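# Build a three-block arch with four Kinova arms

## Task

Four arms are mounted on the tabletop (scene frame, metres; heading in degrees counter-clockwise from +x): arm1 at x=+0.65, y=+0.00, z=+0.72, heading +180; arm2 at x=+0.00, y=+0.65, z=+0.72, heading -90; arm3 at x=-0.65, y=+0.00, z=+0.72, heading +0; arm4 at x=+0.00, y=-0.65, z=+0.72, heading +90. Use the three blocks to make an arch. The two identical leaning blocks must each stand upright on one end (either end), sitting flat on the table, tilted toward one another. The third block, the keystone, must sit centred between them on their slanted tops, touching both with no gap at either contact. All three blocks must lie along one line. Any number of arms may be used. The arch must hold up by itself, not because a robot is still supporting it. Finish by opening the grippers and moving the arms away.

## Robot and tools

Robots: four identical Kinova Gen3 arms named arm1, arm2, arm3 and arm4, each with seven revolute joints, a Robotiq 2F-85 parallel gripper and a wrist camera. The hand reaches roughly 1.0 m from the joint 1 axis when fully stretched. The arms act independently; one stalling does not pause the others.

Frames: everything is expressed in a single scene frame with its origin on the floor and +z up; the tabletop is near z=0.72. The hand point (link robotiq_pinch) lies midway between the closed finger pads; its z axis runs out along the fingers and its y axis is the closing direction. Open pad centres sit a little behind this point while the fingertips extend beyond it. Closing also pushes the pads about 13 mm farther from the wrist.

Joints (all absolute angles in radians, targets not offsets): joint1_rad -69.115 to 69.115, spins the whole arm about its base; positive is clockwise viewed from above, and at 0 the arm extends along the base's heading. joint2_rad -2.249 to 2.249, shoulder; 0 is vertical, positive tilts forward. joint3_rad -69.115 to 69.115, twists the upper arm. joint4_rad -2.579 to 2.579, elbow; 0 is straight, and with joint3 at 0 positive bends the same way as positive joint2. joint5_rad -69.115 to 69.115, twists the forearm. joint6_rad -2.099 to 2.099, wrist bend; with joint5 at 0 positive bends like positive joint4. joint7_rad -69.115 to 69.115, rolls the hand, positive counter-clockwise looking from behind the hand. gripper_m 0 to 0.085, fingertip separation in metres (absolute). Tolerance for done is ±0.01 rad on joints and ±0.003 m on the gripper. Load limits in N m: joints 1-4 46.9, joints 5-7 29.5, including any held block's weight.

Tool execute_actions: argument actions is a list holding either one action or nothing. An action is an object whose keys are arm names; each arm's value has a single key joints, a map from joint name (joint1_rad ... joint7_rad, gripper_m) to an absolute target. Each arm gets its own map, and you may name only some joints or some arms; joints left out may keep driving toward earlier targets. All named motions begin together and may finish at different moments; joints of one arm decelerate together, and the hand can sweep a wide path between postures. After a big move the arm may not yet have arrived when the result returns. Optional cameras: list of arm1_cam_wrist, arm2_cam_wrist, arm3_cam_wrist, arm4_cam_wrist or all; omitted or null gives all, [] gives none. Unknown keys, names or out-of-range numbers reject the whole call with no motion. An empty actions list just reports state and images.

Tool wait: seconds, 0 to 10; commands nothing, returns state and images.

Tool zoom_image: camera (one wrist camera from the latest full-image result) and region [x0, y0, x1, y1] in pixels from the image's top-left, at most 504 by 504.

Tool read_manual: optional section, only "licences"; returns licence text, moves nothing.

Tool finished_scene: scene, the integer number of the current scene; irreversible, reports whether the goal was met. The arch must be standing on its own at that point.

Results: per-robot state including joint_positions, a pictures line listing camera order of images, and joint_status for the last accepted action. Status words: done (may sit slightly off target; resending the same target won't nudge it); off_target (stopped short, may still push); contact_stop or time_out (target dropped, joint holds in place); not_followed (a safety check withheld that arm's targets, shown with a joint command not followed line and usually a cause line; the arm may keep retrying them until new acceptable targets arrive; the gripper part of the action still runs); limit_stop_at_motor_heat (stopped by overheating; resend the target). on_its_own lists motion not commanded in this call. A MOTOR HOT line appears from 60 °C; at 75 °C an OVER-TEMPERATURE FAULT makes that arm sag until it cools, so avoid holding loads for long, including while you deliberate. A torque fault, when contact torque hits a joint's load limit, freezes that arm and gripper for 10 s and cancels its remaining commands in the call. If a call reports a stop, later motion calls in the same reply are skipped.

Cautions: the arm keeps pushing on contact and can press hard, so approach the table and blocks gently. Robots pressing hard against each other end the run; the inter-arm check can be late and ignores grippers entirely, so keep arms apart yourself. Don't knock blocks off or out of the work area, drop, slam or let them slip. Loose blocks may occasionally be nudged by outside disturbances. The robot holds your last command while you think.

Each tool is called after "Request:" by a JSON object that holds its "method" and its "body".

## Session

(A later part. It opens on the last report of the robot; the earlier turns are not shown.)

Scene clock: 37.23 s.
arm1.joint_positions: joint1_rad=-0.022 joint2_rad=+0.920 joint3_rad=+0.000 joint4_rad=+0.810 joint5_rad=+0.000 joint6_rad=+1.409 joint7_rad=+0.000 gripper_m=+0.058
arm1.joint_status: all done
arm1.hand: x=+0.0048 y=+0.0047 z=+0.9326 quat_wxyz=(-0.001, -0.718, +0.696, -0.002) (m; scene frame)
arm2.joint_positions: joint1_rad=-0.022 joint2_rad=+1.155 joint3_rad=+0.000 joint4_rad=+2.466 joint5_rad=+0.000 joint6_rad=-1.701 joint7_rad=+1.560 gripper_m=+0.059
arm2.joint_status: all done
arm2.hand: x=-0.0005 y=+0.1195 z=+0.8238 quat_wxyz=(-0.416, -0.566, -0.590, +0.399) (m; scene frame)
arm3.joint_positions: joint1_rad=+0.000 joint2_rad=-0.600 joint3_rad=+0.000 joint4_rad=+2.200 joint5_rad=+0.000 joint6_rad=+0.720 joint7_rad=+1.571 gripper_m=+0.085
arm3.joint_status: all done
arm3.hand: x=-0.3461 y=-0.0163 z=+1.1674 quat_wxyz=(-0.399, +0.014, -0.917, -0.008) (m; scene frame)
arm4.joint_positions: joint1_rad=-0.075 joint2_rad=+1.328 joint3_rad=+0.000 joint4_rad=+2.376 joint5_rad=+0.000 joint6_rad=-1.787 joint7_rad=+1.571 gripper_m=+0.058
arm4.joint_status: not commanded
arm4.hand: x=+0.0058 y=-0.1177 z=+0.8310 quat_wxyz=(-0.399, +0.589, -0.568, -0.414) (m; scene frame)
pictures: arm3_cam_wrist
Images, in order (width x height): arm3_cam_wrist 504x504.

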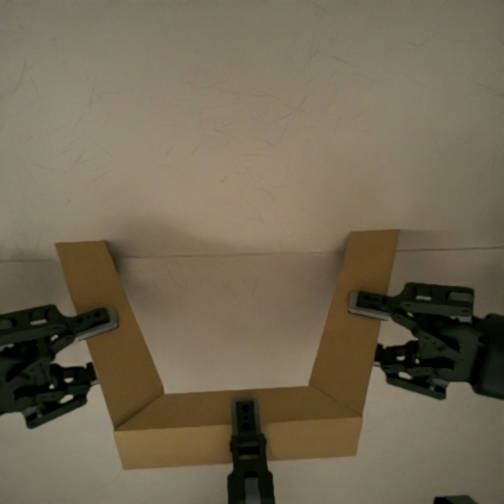

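Request:
{"method": "execute_actions", "body": {"actions": [{"arm1":{"joints":{"joint2_rad":0.9095,"joint4_rad":0.833,"joint6_rad":1.394}}}], "cameras": ["arm3_cam_wrist","arm1_cam_wrist"]}}

Request:
{"method": "zoom_image", "body": {"camera": "arm3_cam_wrist", "region": [90,370,200,480]}}

Request:
{"method": "zoom_image", "body": {"camera": "arm3_cam_wrist", "region": [280,360,390,470]}}

Scene clock: 38.13 s.
arm1.joint_positions: joint1_rad=-0.022 joint2_rad=+0.911 joint3_rad=+0.000 joint4_rad=+0.833 joint5_rad=+0.000 joint6_rad=+1.394 joint7_rad=+0.000 gripper_m=+0.058
arm1.joint_status: all done
arm1.hand: x=+0.0076 y=+0.0045 z=+0.9314 quat_wxyz=(-0.001, -0.719, +0.695, -0.001) (m; scene frame)
arm2.joint_positions: joint1_rad=-0.022 joint2_rad=+1.155 joint3_rad=+0.000 joint4_rad=+2.466 joint5_rad=+0.000 joint6_rad=-1.701 joint7_rad=+1.560 gripper_m=+0.059
arm2.joint_status: not commanded
arm2.hand: x=-0.0005 y=+0.1195 z=+0.8238 quat_wxyz=(-0.416, -0.566, -0.590, +0.399) (m; scene frame)
arm3.joint_positions: joint1_rad=+0.000 joint2_rad=-0.600 joint3_rad=+0.000 joint4_rad=+2.200 joint5_rad=+0.000 joint6_rad=+0.720 joint7_rad=+1.571 gripper_m=+0.085
arm3.joint_status: not commanded
arm3.hand: x=-0.3461 y=-0.0163 z=+1.1674 quat_wxyz=(-0.399, +0.014, -0.917, -0.008) (m; scene frame)
arm4.joint_positions: joint1_rad=-0.075 joint2_rad=+1.328 joint3_rad=+0.000 joint4_rad=+2.376 joint5_rad=+0.000 joint6_rad=-1.787 joint7_rad=+1.571 gripper_m=+0.058
arm4.joint_status: not commanded
arm4.hand: x=+0.0058 y=-0.1177 z=+0.8310 quat_wxyz=(-0.399, +0.589, -0.568, -0.414) (m; scene frame)
pictures: arm1_cam_wrist, arm3_cam_wrist
Images, in order (width x height): arm1_cam_wrist 504x504, arm3_cam_wrist 504x504.

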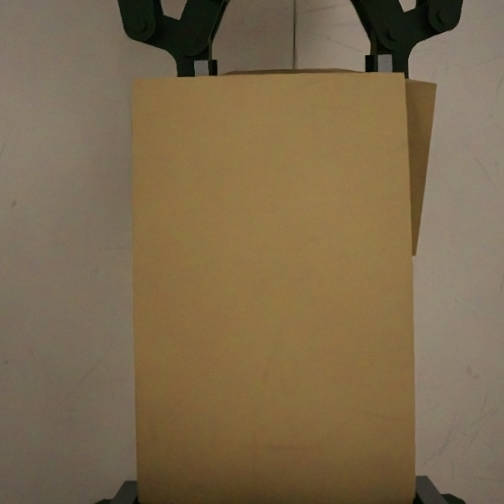

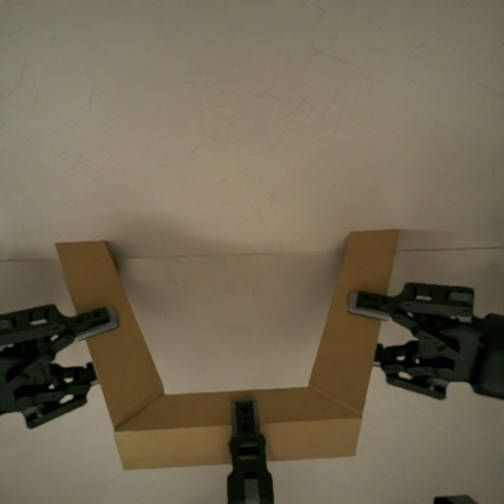

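Region (90, 370, 200, 480) of arm3_cam_wrist's 504x504 image, scaled by 4.582.

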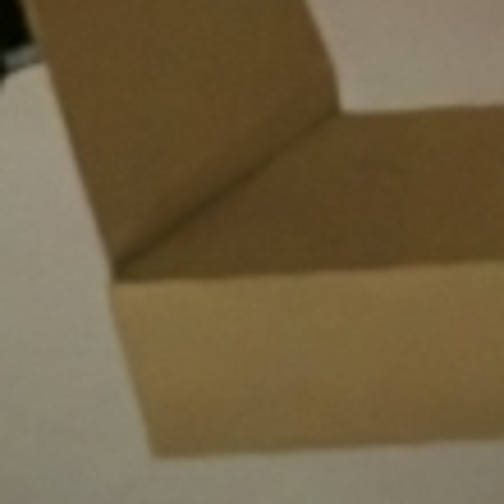

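Region (280, 360, 390, 470) of arm3_cam_wrist's 504x504 image, scaled by 4.582.

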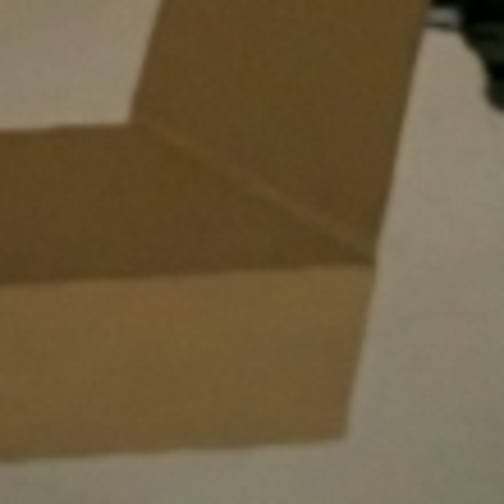

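Request:
{"method": "execute_actions", "body": {"actions": [{"arm1":{"joints":{"joint2_rad":0.932,"joint4_rad":0.784,"joint6_rad":1.4205}}}], "cameras": ["arm3_cam_wrist","arm1_cam_wrist"]}}

Request:
{"method": "zoom_image", "body": {"camera": "arm3_cam_wrist", "region": [280,360,390,470]}}

Scene clock: 39.20 s.
arm1.joint_positions: joint1_rad=-0.022 joint2_rad=+0.933 joint3_rad=+0.000 joint4_rad=+0.785 joint5_rad=+0.000 joint6_rad=+1.421 joint7_rad=+0.000 gripper_m=+0.058
arm1.joint_status: all done
arm1.hand: x=+0.0008 y=+0.0045 z=+0.9318 quat_wxyz=(-0.001, -0.718, +0.696, -0.002) (m; scene frame)
arm2.joint_positions: joint1_rad=-0.022 joint2_rad=+1.155 joint3_rad=+0.000 joint4_rad=+2.466 joint5_rad=+0.000 joint6_rad=-1.701 joint7_rad=+1.560 gripper_m=+0.059
arm2.joint_status: not commanded
arm2.hand: x=-0.0005 y=+0.1195 z=+0.8238 quat_wxyz=(-0.416, -0.566, -0.590, +0.399) (m; scene frame)
arm3.joint_positions: joint1_rad=+0.000 joint2_rad=-0.600 joint3_rad=+0.000 joint4_rad=+2.200 joint5_rad=+0.000 joint6_rad=+0.720 joint7_rad=+1.571 gripper_m=+0.085
arm3.joint_status: not commanded
arm3.hand: x=-0.3461 y=-0.0163 z=+1.1674 quat_wxyz=(-0.399, +0.014, -0.917, -0.008) (m; scene frame)
arm4.joint_positions: joint1_rad=-0.075 joint2_rad=+1.328 joint3_rad=+0.000 joint4_rad=+2.376 joint5_rad=+0.000 joint6_rad=-1.787 joint7_rad=+1.571 gripper_m=+0.058
arm4.joint_status: not commanded
arm4.hand: x=+0.0058 y=-0.1177 z=+0.8310 quat_wxyz=(-0.399, +0.589, -0.568, -0.414) (m; scene frame)
pictures: arm1_cam_wrist, arm3_cam_wrist
Images, in order (width x height): arm1_cam_wrist 504x504, arm3_cam_wrist 504x504.

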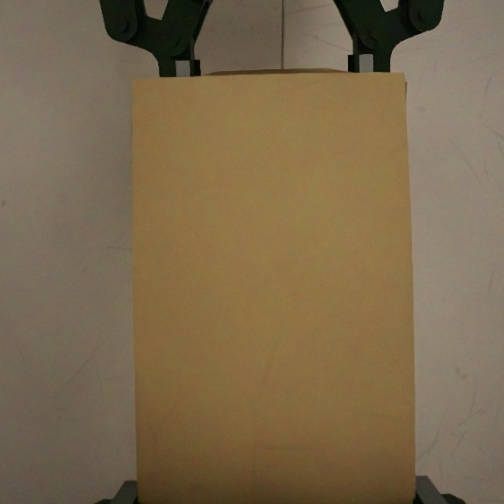

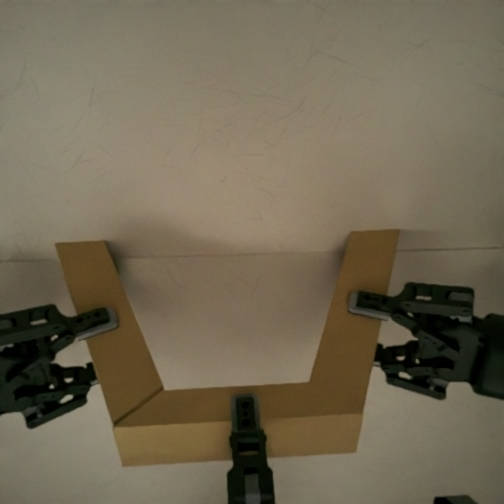

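Region (280, 360, 390, 470) of arm3_cam_wrist's 504x504 image, scaled by 4.582.

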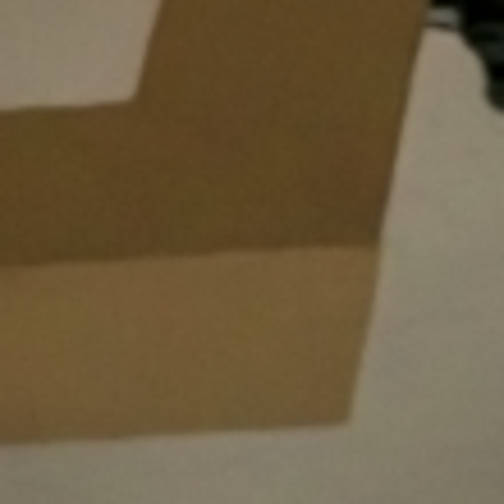

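Release keystone and look from above.

Request:
{"method": "execute_actions", "body": {"actions": [{"arm1":{"joints":{"gripper_m":0.085}}}], "cameras": []}}

Request:
{"method": "execute_actions", "body": {"actions": [{"arm1":{"joints":{"joint1_rad":-0.01,"joint2_rad":0.93,"joint4_rad":0.45,"joint6_rad":1.76}},"arm3":{"joints":{"joint1_rad":0.03,"joint2_rad":-0.3,"joint4_rad":2.57,"joint6_rad":-0.24}}}], "cameras": []}}

Request:
{"method": "execute_actions", "body": {"actions": [{"arm1":{"joints":{"joint1_rad":0.12,"joint2_rad":1.0,"joint4_rad":0.15,"joint6_rad":1.99}}}], "cameras": ["arm3_cam_wrist","arm1_cam_wrist"]}}

Scene clock: 40.57 s.
arm1.joint_positions: joint1_rad=-0.022 joint2_rad=+0.932 joint3_rad=+0.000 joint4_rad=+0.784 joint5_rad=+0.000 joint6_rad=+1.420 joint7_rad=+0.000 gripper_m=+0.085
arm1.joint_status: all done
arm1.hand: x=+0.0004 y=+0.0046 z=+0.9329 quat_wxyz=(-0.002, -0.718, +0.696, -0.001) (m; scene frame)
arm2.joint_positions: joint1_rad=-0.022 joint2_rad=+1.155 joint3_rad=+0.000 joint4_rad=+2.466 joint5_rad=+0.000 joint6_rad=-1.701 joint7_rad=+1.560 gripper_m=+0.059
arm2.joint_status: not commanded
arm2.hand: x=-0.0005 y=+0.1194 z=+0.8238 quat_wxyz=(-0.416, -0.566, -0.590, +0.399) (m; scene frame)
arm3.joint_positions: joint1_rad=+0.000 joint2_rad=-0.600 joint3_rad=+0.000 joint4_rad=+2.200 joint5_rad=+0.000 joint6_rad=+0.720 joint7_rad=+1.571 gripper_m=+0.085
arm3.joint_status: not commanded
arm3.hand: x=-0.3461 y=-0.0163 z=+1.1674 quat_wxyz=(-0.399, +0.014, -0.917, -0.008) (m; scene frame)
arm4.joint_positions: joint1_rad=-0.075 joint2_rad=+1.328 joint3_rad=+0.000 joint4_rad=+2.376 joint5_rad=+0.000 joint6_rad=-1.787 joint7_rad=+1.571 gripper_m=+0.058
arm4.joint_status: not commanded
arm4.hand: x=+0.0058 y=-0.1178 z=+0.8310 quat_wxyz=(-0.399, +0.589, -0.568, -0.414) (m; scene frame)
pictures: none
No camera images: the call's "cameras" was empty. Leave "cameras" out to get every camera's image.

Scene clock: 42.30 s.
arm1.joint_positions: joint1_rad=-0.010 joint2_rad=+0.930 joint3_rad=+0.000 joint4_rad=+0.450 joint5_rad=+0.000 joint6_rad=+1.760 joint7_rad=+0.000 gripper_m=+0.085
arm1.joint_status: all done
arm1.hand: x=+0.0041 y=+0.0129 z=+1.0387 quat_wxyz=(-0.001, -0.714, +0.700, -0.002) (m; scene frame)
arm2.joint_positions: joint1_rad=-0.022 joint2_rad=+1.155 joint3_rad=+0.000 joint4_rad=+2.466 joint5_rad=+0.000 joint6_rad=-1.701 joint7_rad=+1.560 gripper_m=+0.059
arm2.joint_status: not commanded
arm2.hand: x=-0.0005 y=+0.1194 z=+0.8238 quat_wxyz=(-0.416, -0.566, -0.590, +0.399) (m; scene frame)
arm3.joint_positions: joint1_rad=+0.030 joint2_rad=-0.300 joint3_rad=+0.000 joint4_rad=+2.570 joint5_rad=+0.000 joint6_rad=-0.240 joint7_rad=+1.571 gripper_m=+0.085
arm3.joint_status: all done
arm3.hand: x=-0.2561 y=-0.0251 z=+1.1029 quat_wxyz=(-0.527, +0.000, -0.850, -0.002) (m; scene frame)
arm4.joint_positions: joint1_rad=-0.075 joint2_rad=+1.328 joint3_rad=+0.000 joint4_rad=+2.376 joint5_rad=+0.000 joint6_rad=-1.787 joint7_rad=+1.571 gripper_m=+0.058
arm4.joint_status: not commanded
arm4.hand: x=+0.0058 y=-0.1178 z=+0.8310 quat_wxyz=(-0.399, +0.589, -0.568, -0.414) (m; scene frame)
pictures: none
No camera images: the call's "cameras" was empty. Leave "cameras" out to get every camera's image.

Scene clock: 43.80 s.
arm1.joint_positions: joint1_rad=+0.120 joint2_rad=+1.000 joint3_rad=+0.000 joint4_rad=+0.150 joint5_rad=+0.000 joint6_rad=+1.990 joint7_rad=+0.000 gripper_m=+0.085
arm1.joint_status: all done
arm1.hand: x=+0.0158 y=+0.0962 z=+1.0830 quat_wxyz=(+0.000, -0.667, +0.745, -0.002) (m; scene frame)
arm2.joint_positions: joint1_rad=-0.022 joint2_rad=+1.155 joint3_rad=+0.000 joint4_rad=+2.466 joint5_rad=+0.000 joint6_rad=-1.701 joint7_rad=+1.560 gripper_m=+0.059
arm2.joint_status: not commanded
arm2.hand: x=-0.0005 y=+0.1194 z=+0.8238 quat_wxyz=(-0.416, -0.566, -0.590, +0.399) (m; scene frame)
arm3.joint_positions: joint1_rad=+0.030 joint2_rad=-0.300 joint3_rad=+0.000 joint4_rad=+2.570 joint5_rad=+0.000 joint6_rad=-0.240 joint7_rad=+1.571 gripper_m=+0.085
arm3.joint_status: not commanded
arm3.hand: x=-0.2561 y=-0.0251 z=+1.1028 quat_wxyz=(-0.527, +0.000, -0.850, -0.002) (m; scene frame)
arm4.joint_positions: joint1_rad=-0.075 joint2_rad=+1.328 joint3_rad=+0.000 joint4_rad=+2.376 joint5_rad=+0.000 joint6_rad=-1.787 joint7_rad=+1.571 gripper_m=+0.058
arm4.joint_status: not commanded
arm4.hand: x=+0.0058 y=-0.1178 z=+0.8310 quat_wxyz=(-0.399, +0.589, -0.568, -0.414) (m; scene frame)
pictures: arm1_cam_wrist, arm3_cam_wrist
Images, in order (width x height): arm1_cam_wrist 504x504, arm3_cam_wrist 504x504.

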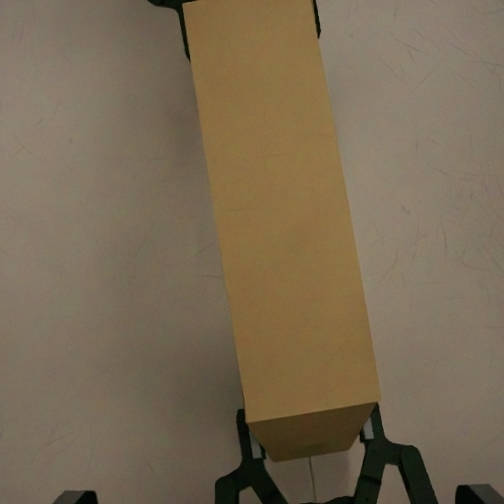

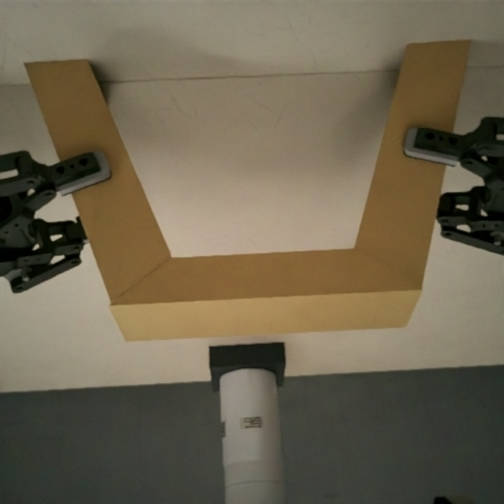

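Request:
{"method": "execute_actions", "body": {"actions": [{"arm2":{"joints":{"gripper_m":0.085}},"arm4":{"joints":{"gripper_m":0.085}}}], "cameras": ["arm3_cam_wrist"]}}

Request:
{"method": "execute_actions", "body": {"actions": [{"arm2":{"joints":{"joint4_rad":2.575}},"arm4":{"joints":{"joint4_rad":2.5}},"arm1":{"joints":{"joint2_rad":0.8}}}], "cameras": []}}

Request:
{"method": "execute_actions", "body": {"actions": [{"arm2":{"joints":{"joint2_rad":0.5,"joint6_rad":-0.475}},"arm4":{"joints":{"joint2_rad":0.65,"joint4_rad":2.575,"joint6_rad":-0.575}},"arm1":{"joints":{"joint2_rad":0,"joint4_rad":1.0}}}], "cameras": ["arm3_cam_wrist"]}}

Request:
{"method": "zoom_image", "body": {"camera": "arm3_cam_wrist", "region": [80,200,460,360]}}

Scene clock: 45.27 s.
arm1.joint_positions: joint1_rad=+0.120 joint2_rad=+1.000 joint3_rad=+0.000 joint4_rad=+0.150 joint5_rad=+0.000 joint6_rad=+1.990 joint7_rad=+0.000 gripper_m=+0.085
arm1.joint_status: not commanded
arm1.hand: x=+0.0158 y=+0.0962 z=+1.0830 quat_wxyz=(+0.000, -0.667, +0.745, -0.002) (m; scene frame)
arm2.joint_positions: joint1_rad=-0.022 joint2_rad=+1.156 joint3_rad=+0.000 joint4_rad=+2.465 joint5_rad=+0.000 joint6_rad=-1.700 joint7_rad=+1.560 gripper_m=+0.085
arm2.joint_status: all done
arm2.hand: x=-0.0007 y=+0.1194 z=+0.8231 quat_wxyz=(-0.415, -0.566, -0.590, +0.399) (m; scene frame)
arm3.joint_positions: joint1_rad=+0.030 joint2_rad=-0.300 joint3_rad=+0.000 joint4_rad=+2.570 joint5_rad=+0.000 joint6_rad=-0.240 joint7_rad=+1.571 gripper_m=+0.085
arm3.joint_status: not commanded
arm3.hand: x=-0.2561 y=-0.0251 z=+1.1028 quat_wxyz=(-0.527, +0.000, -0.850, -0.002) (m; scene frame)
arm4.joint_positions: joint1_rad=-0.075 joint2_rad=+1.329 joint3_rad=+0.000 joint4_rad=+2.377 joint5_rad=+0.000 joint6_rad=-1.786 joint7_rad=+1.571 gripper_m=+0.085
arm4.joint_status: all done
arm4.hand: x=+0.0058 y=-0.1186 z=+0.8299 quat_wxyz=(-0.398, +0.589, -0.569, -0.413) (m; scene frame)
pictures: arm3_cam_wrist
Images, in order (width x height): arm3_cam_wrist 504x504.

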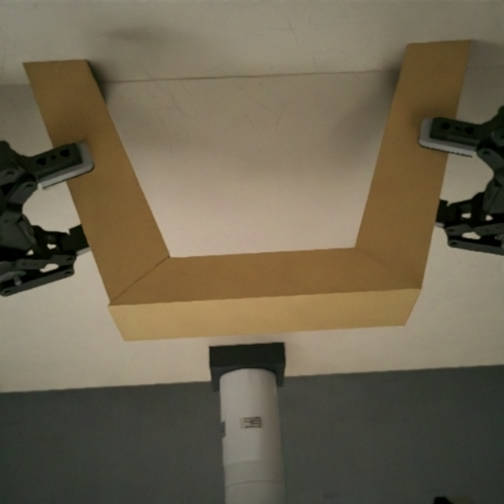

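Scene clock: 46.57 s.
arm1.joint_positions: joint1_rad=+0.120 joint2_rad=+0.800 joint3_rad=+0.000 joint4_rad=+0.150 joint5_rad=+0.000 joint6_rad=+1.990 joint7_rad=+0.000 gripper_m=+0.085
arm1.joint_status: all done
arm1.hand: x=+0.0368 y=+0.0944 z=+1.2095 quat_wxyz=(-0.067, -0.664, +0.741, +0.072) (m; scene frame)
arm2.joint_positions: joint1_rad=-0.022 joint2_rad=+1.156 joint3_rad=+0.000 joint4_rad=+2.575 joint5_rad=+0.000 joint6_rad=-1.700 joint7_rad=+1.560 gripper_m=+0.085
arm2.joint_status: all done
arm2.hand: x=-0.0027 y=+0.1625 z=+0.8089 quat_wxyz=(-0.382, -0.588, -0.611, +0.367) (m; scene frame)
arm3.joint_positions: joint1_rad=+0.030 joint2_rad=-0.300 joint3_rad=+0.000 joint4_rad=+2.570 joint5_rad=+0.000 joint6_rad=-0.240 joint7_rad=+1.571 gripper_m=+0.085
arm3.joint_status: not commanded
arm3.hand: x=-0.2561 y=-0.0251 z=+1.1028 quat_wxyz=(-0.527, +0.000, -0.850, -0.002) (m; scene frame)
arm4.joint_positions: joint1_rad=-0.075 joint2_rad=+1.329 joint3_rad=+0.000 joint4_rad=+2.500 joint5_rad=+0.000 joint6_rad=-1.786 joint7_rad=+1.571 gripper_m=+0.085
arm4.joint_status: all done
arm4.hand: x=+0.0074 y=-0.1651 z=+0.8175 quat_wxyz=(-0.362, +0.614, -0.592, -0.376) (m; scene frame)
pictures: none
No camera images: the call's "cameras" was empty. Leave "cameras" out to get every camera's image.

Scene clock: 48.83 s.
arm1.joint_positions: joint1_rad=+0.120 joint2_rad=+0.000 joint3_rad=+0.000 joint4_rad=+1.000 joint5_rad=+0.000 joint6_rad=+1.990 joint7_rad=+0.000 gripper_m=+0.085
arm1.joint_status: all done
arm1.hand: x=+0.3428 y=+0.0610 z=+1.3228 quat_wxyz=(-0.050, -0.665, +0.743, +0.054) (m; scene frame)
arm2.joint_positions: joint1_rad=-0.022 joint2_rad=+0.500 joint3_rad=+0.000 joint4_rad=+2.575 joint5_rad=+0.000 joint6_rad=-0.475 joint7_rad=+1.560 gripper_m=+0.085
arm2.joint_status: all done
arm2.hand: x=-0.0072 y=+0.2687 z=+0.8271 quat_wxyz=(-0.193, -0.668, -0.693, +0.190) (m; scene frame)
arm3.joint_positions: joint1_rad=+0.030 joint2_rad=-0.300 joint3_rad=+0.000 joint4_rad=+2.570 joint5_rad=+0.000 joint6_rad=-0.240 joint7_rad=+1.571 gripper_m=+0.085
arm3.joint_status: not commanded
arm3.hand: x=-0.2561 y=-0.0251 z=+1.1028 quat_wxyz=(-0.527, +0.000, -0.850, -0.002) (m; scene frame)
arm4.joint_positions: joint1_rad=-0.075 joint2_rad=+0.650 joint3_rad=+0.000 joint4_rad=+2.575 joint5_rad=+0.000 joint6_rad=-0.575 joint7_rad=+1.571 gripper_m=+0.085
arm4.joint_status: all done
arm4.hand: x=+0.0114 y=-0.2760 z=+0.8485 quat_wxyz=(-0.169, +0.698, -0.674, -0.175) (m; scene frame)
pictures: arm3_cam_wrist
Images, in order (width x height): arm3_cam_wrist 504x504.

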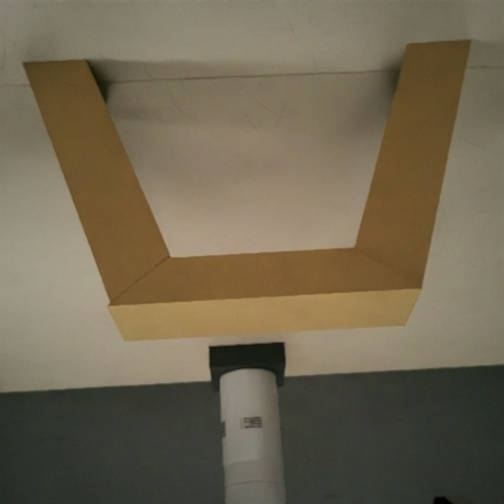

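Region (80, 200, 460, 360) of arm3_cam_wrist's 504x504 image, scaled by 1.326; it fills the top 212 rows of this view, and the rest is white.

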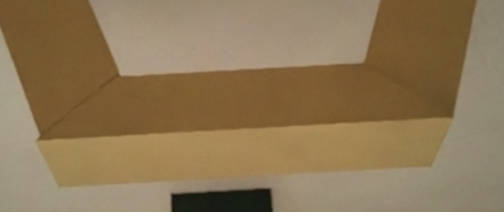

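Request:
{"method": "finished_scene", "body": {"scene": 1}}

The scene is finished: the task was done.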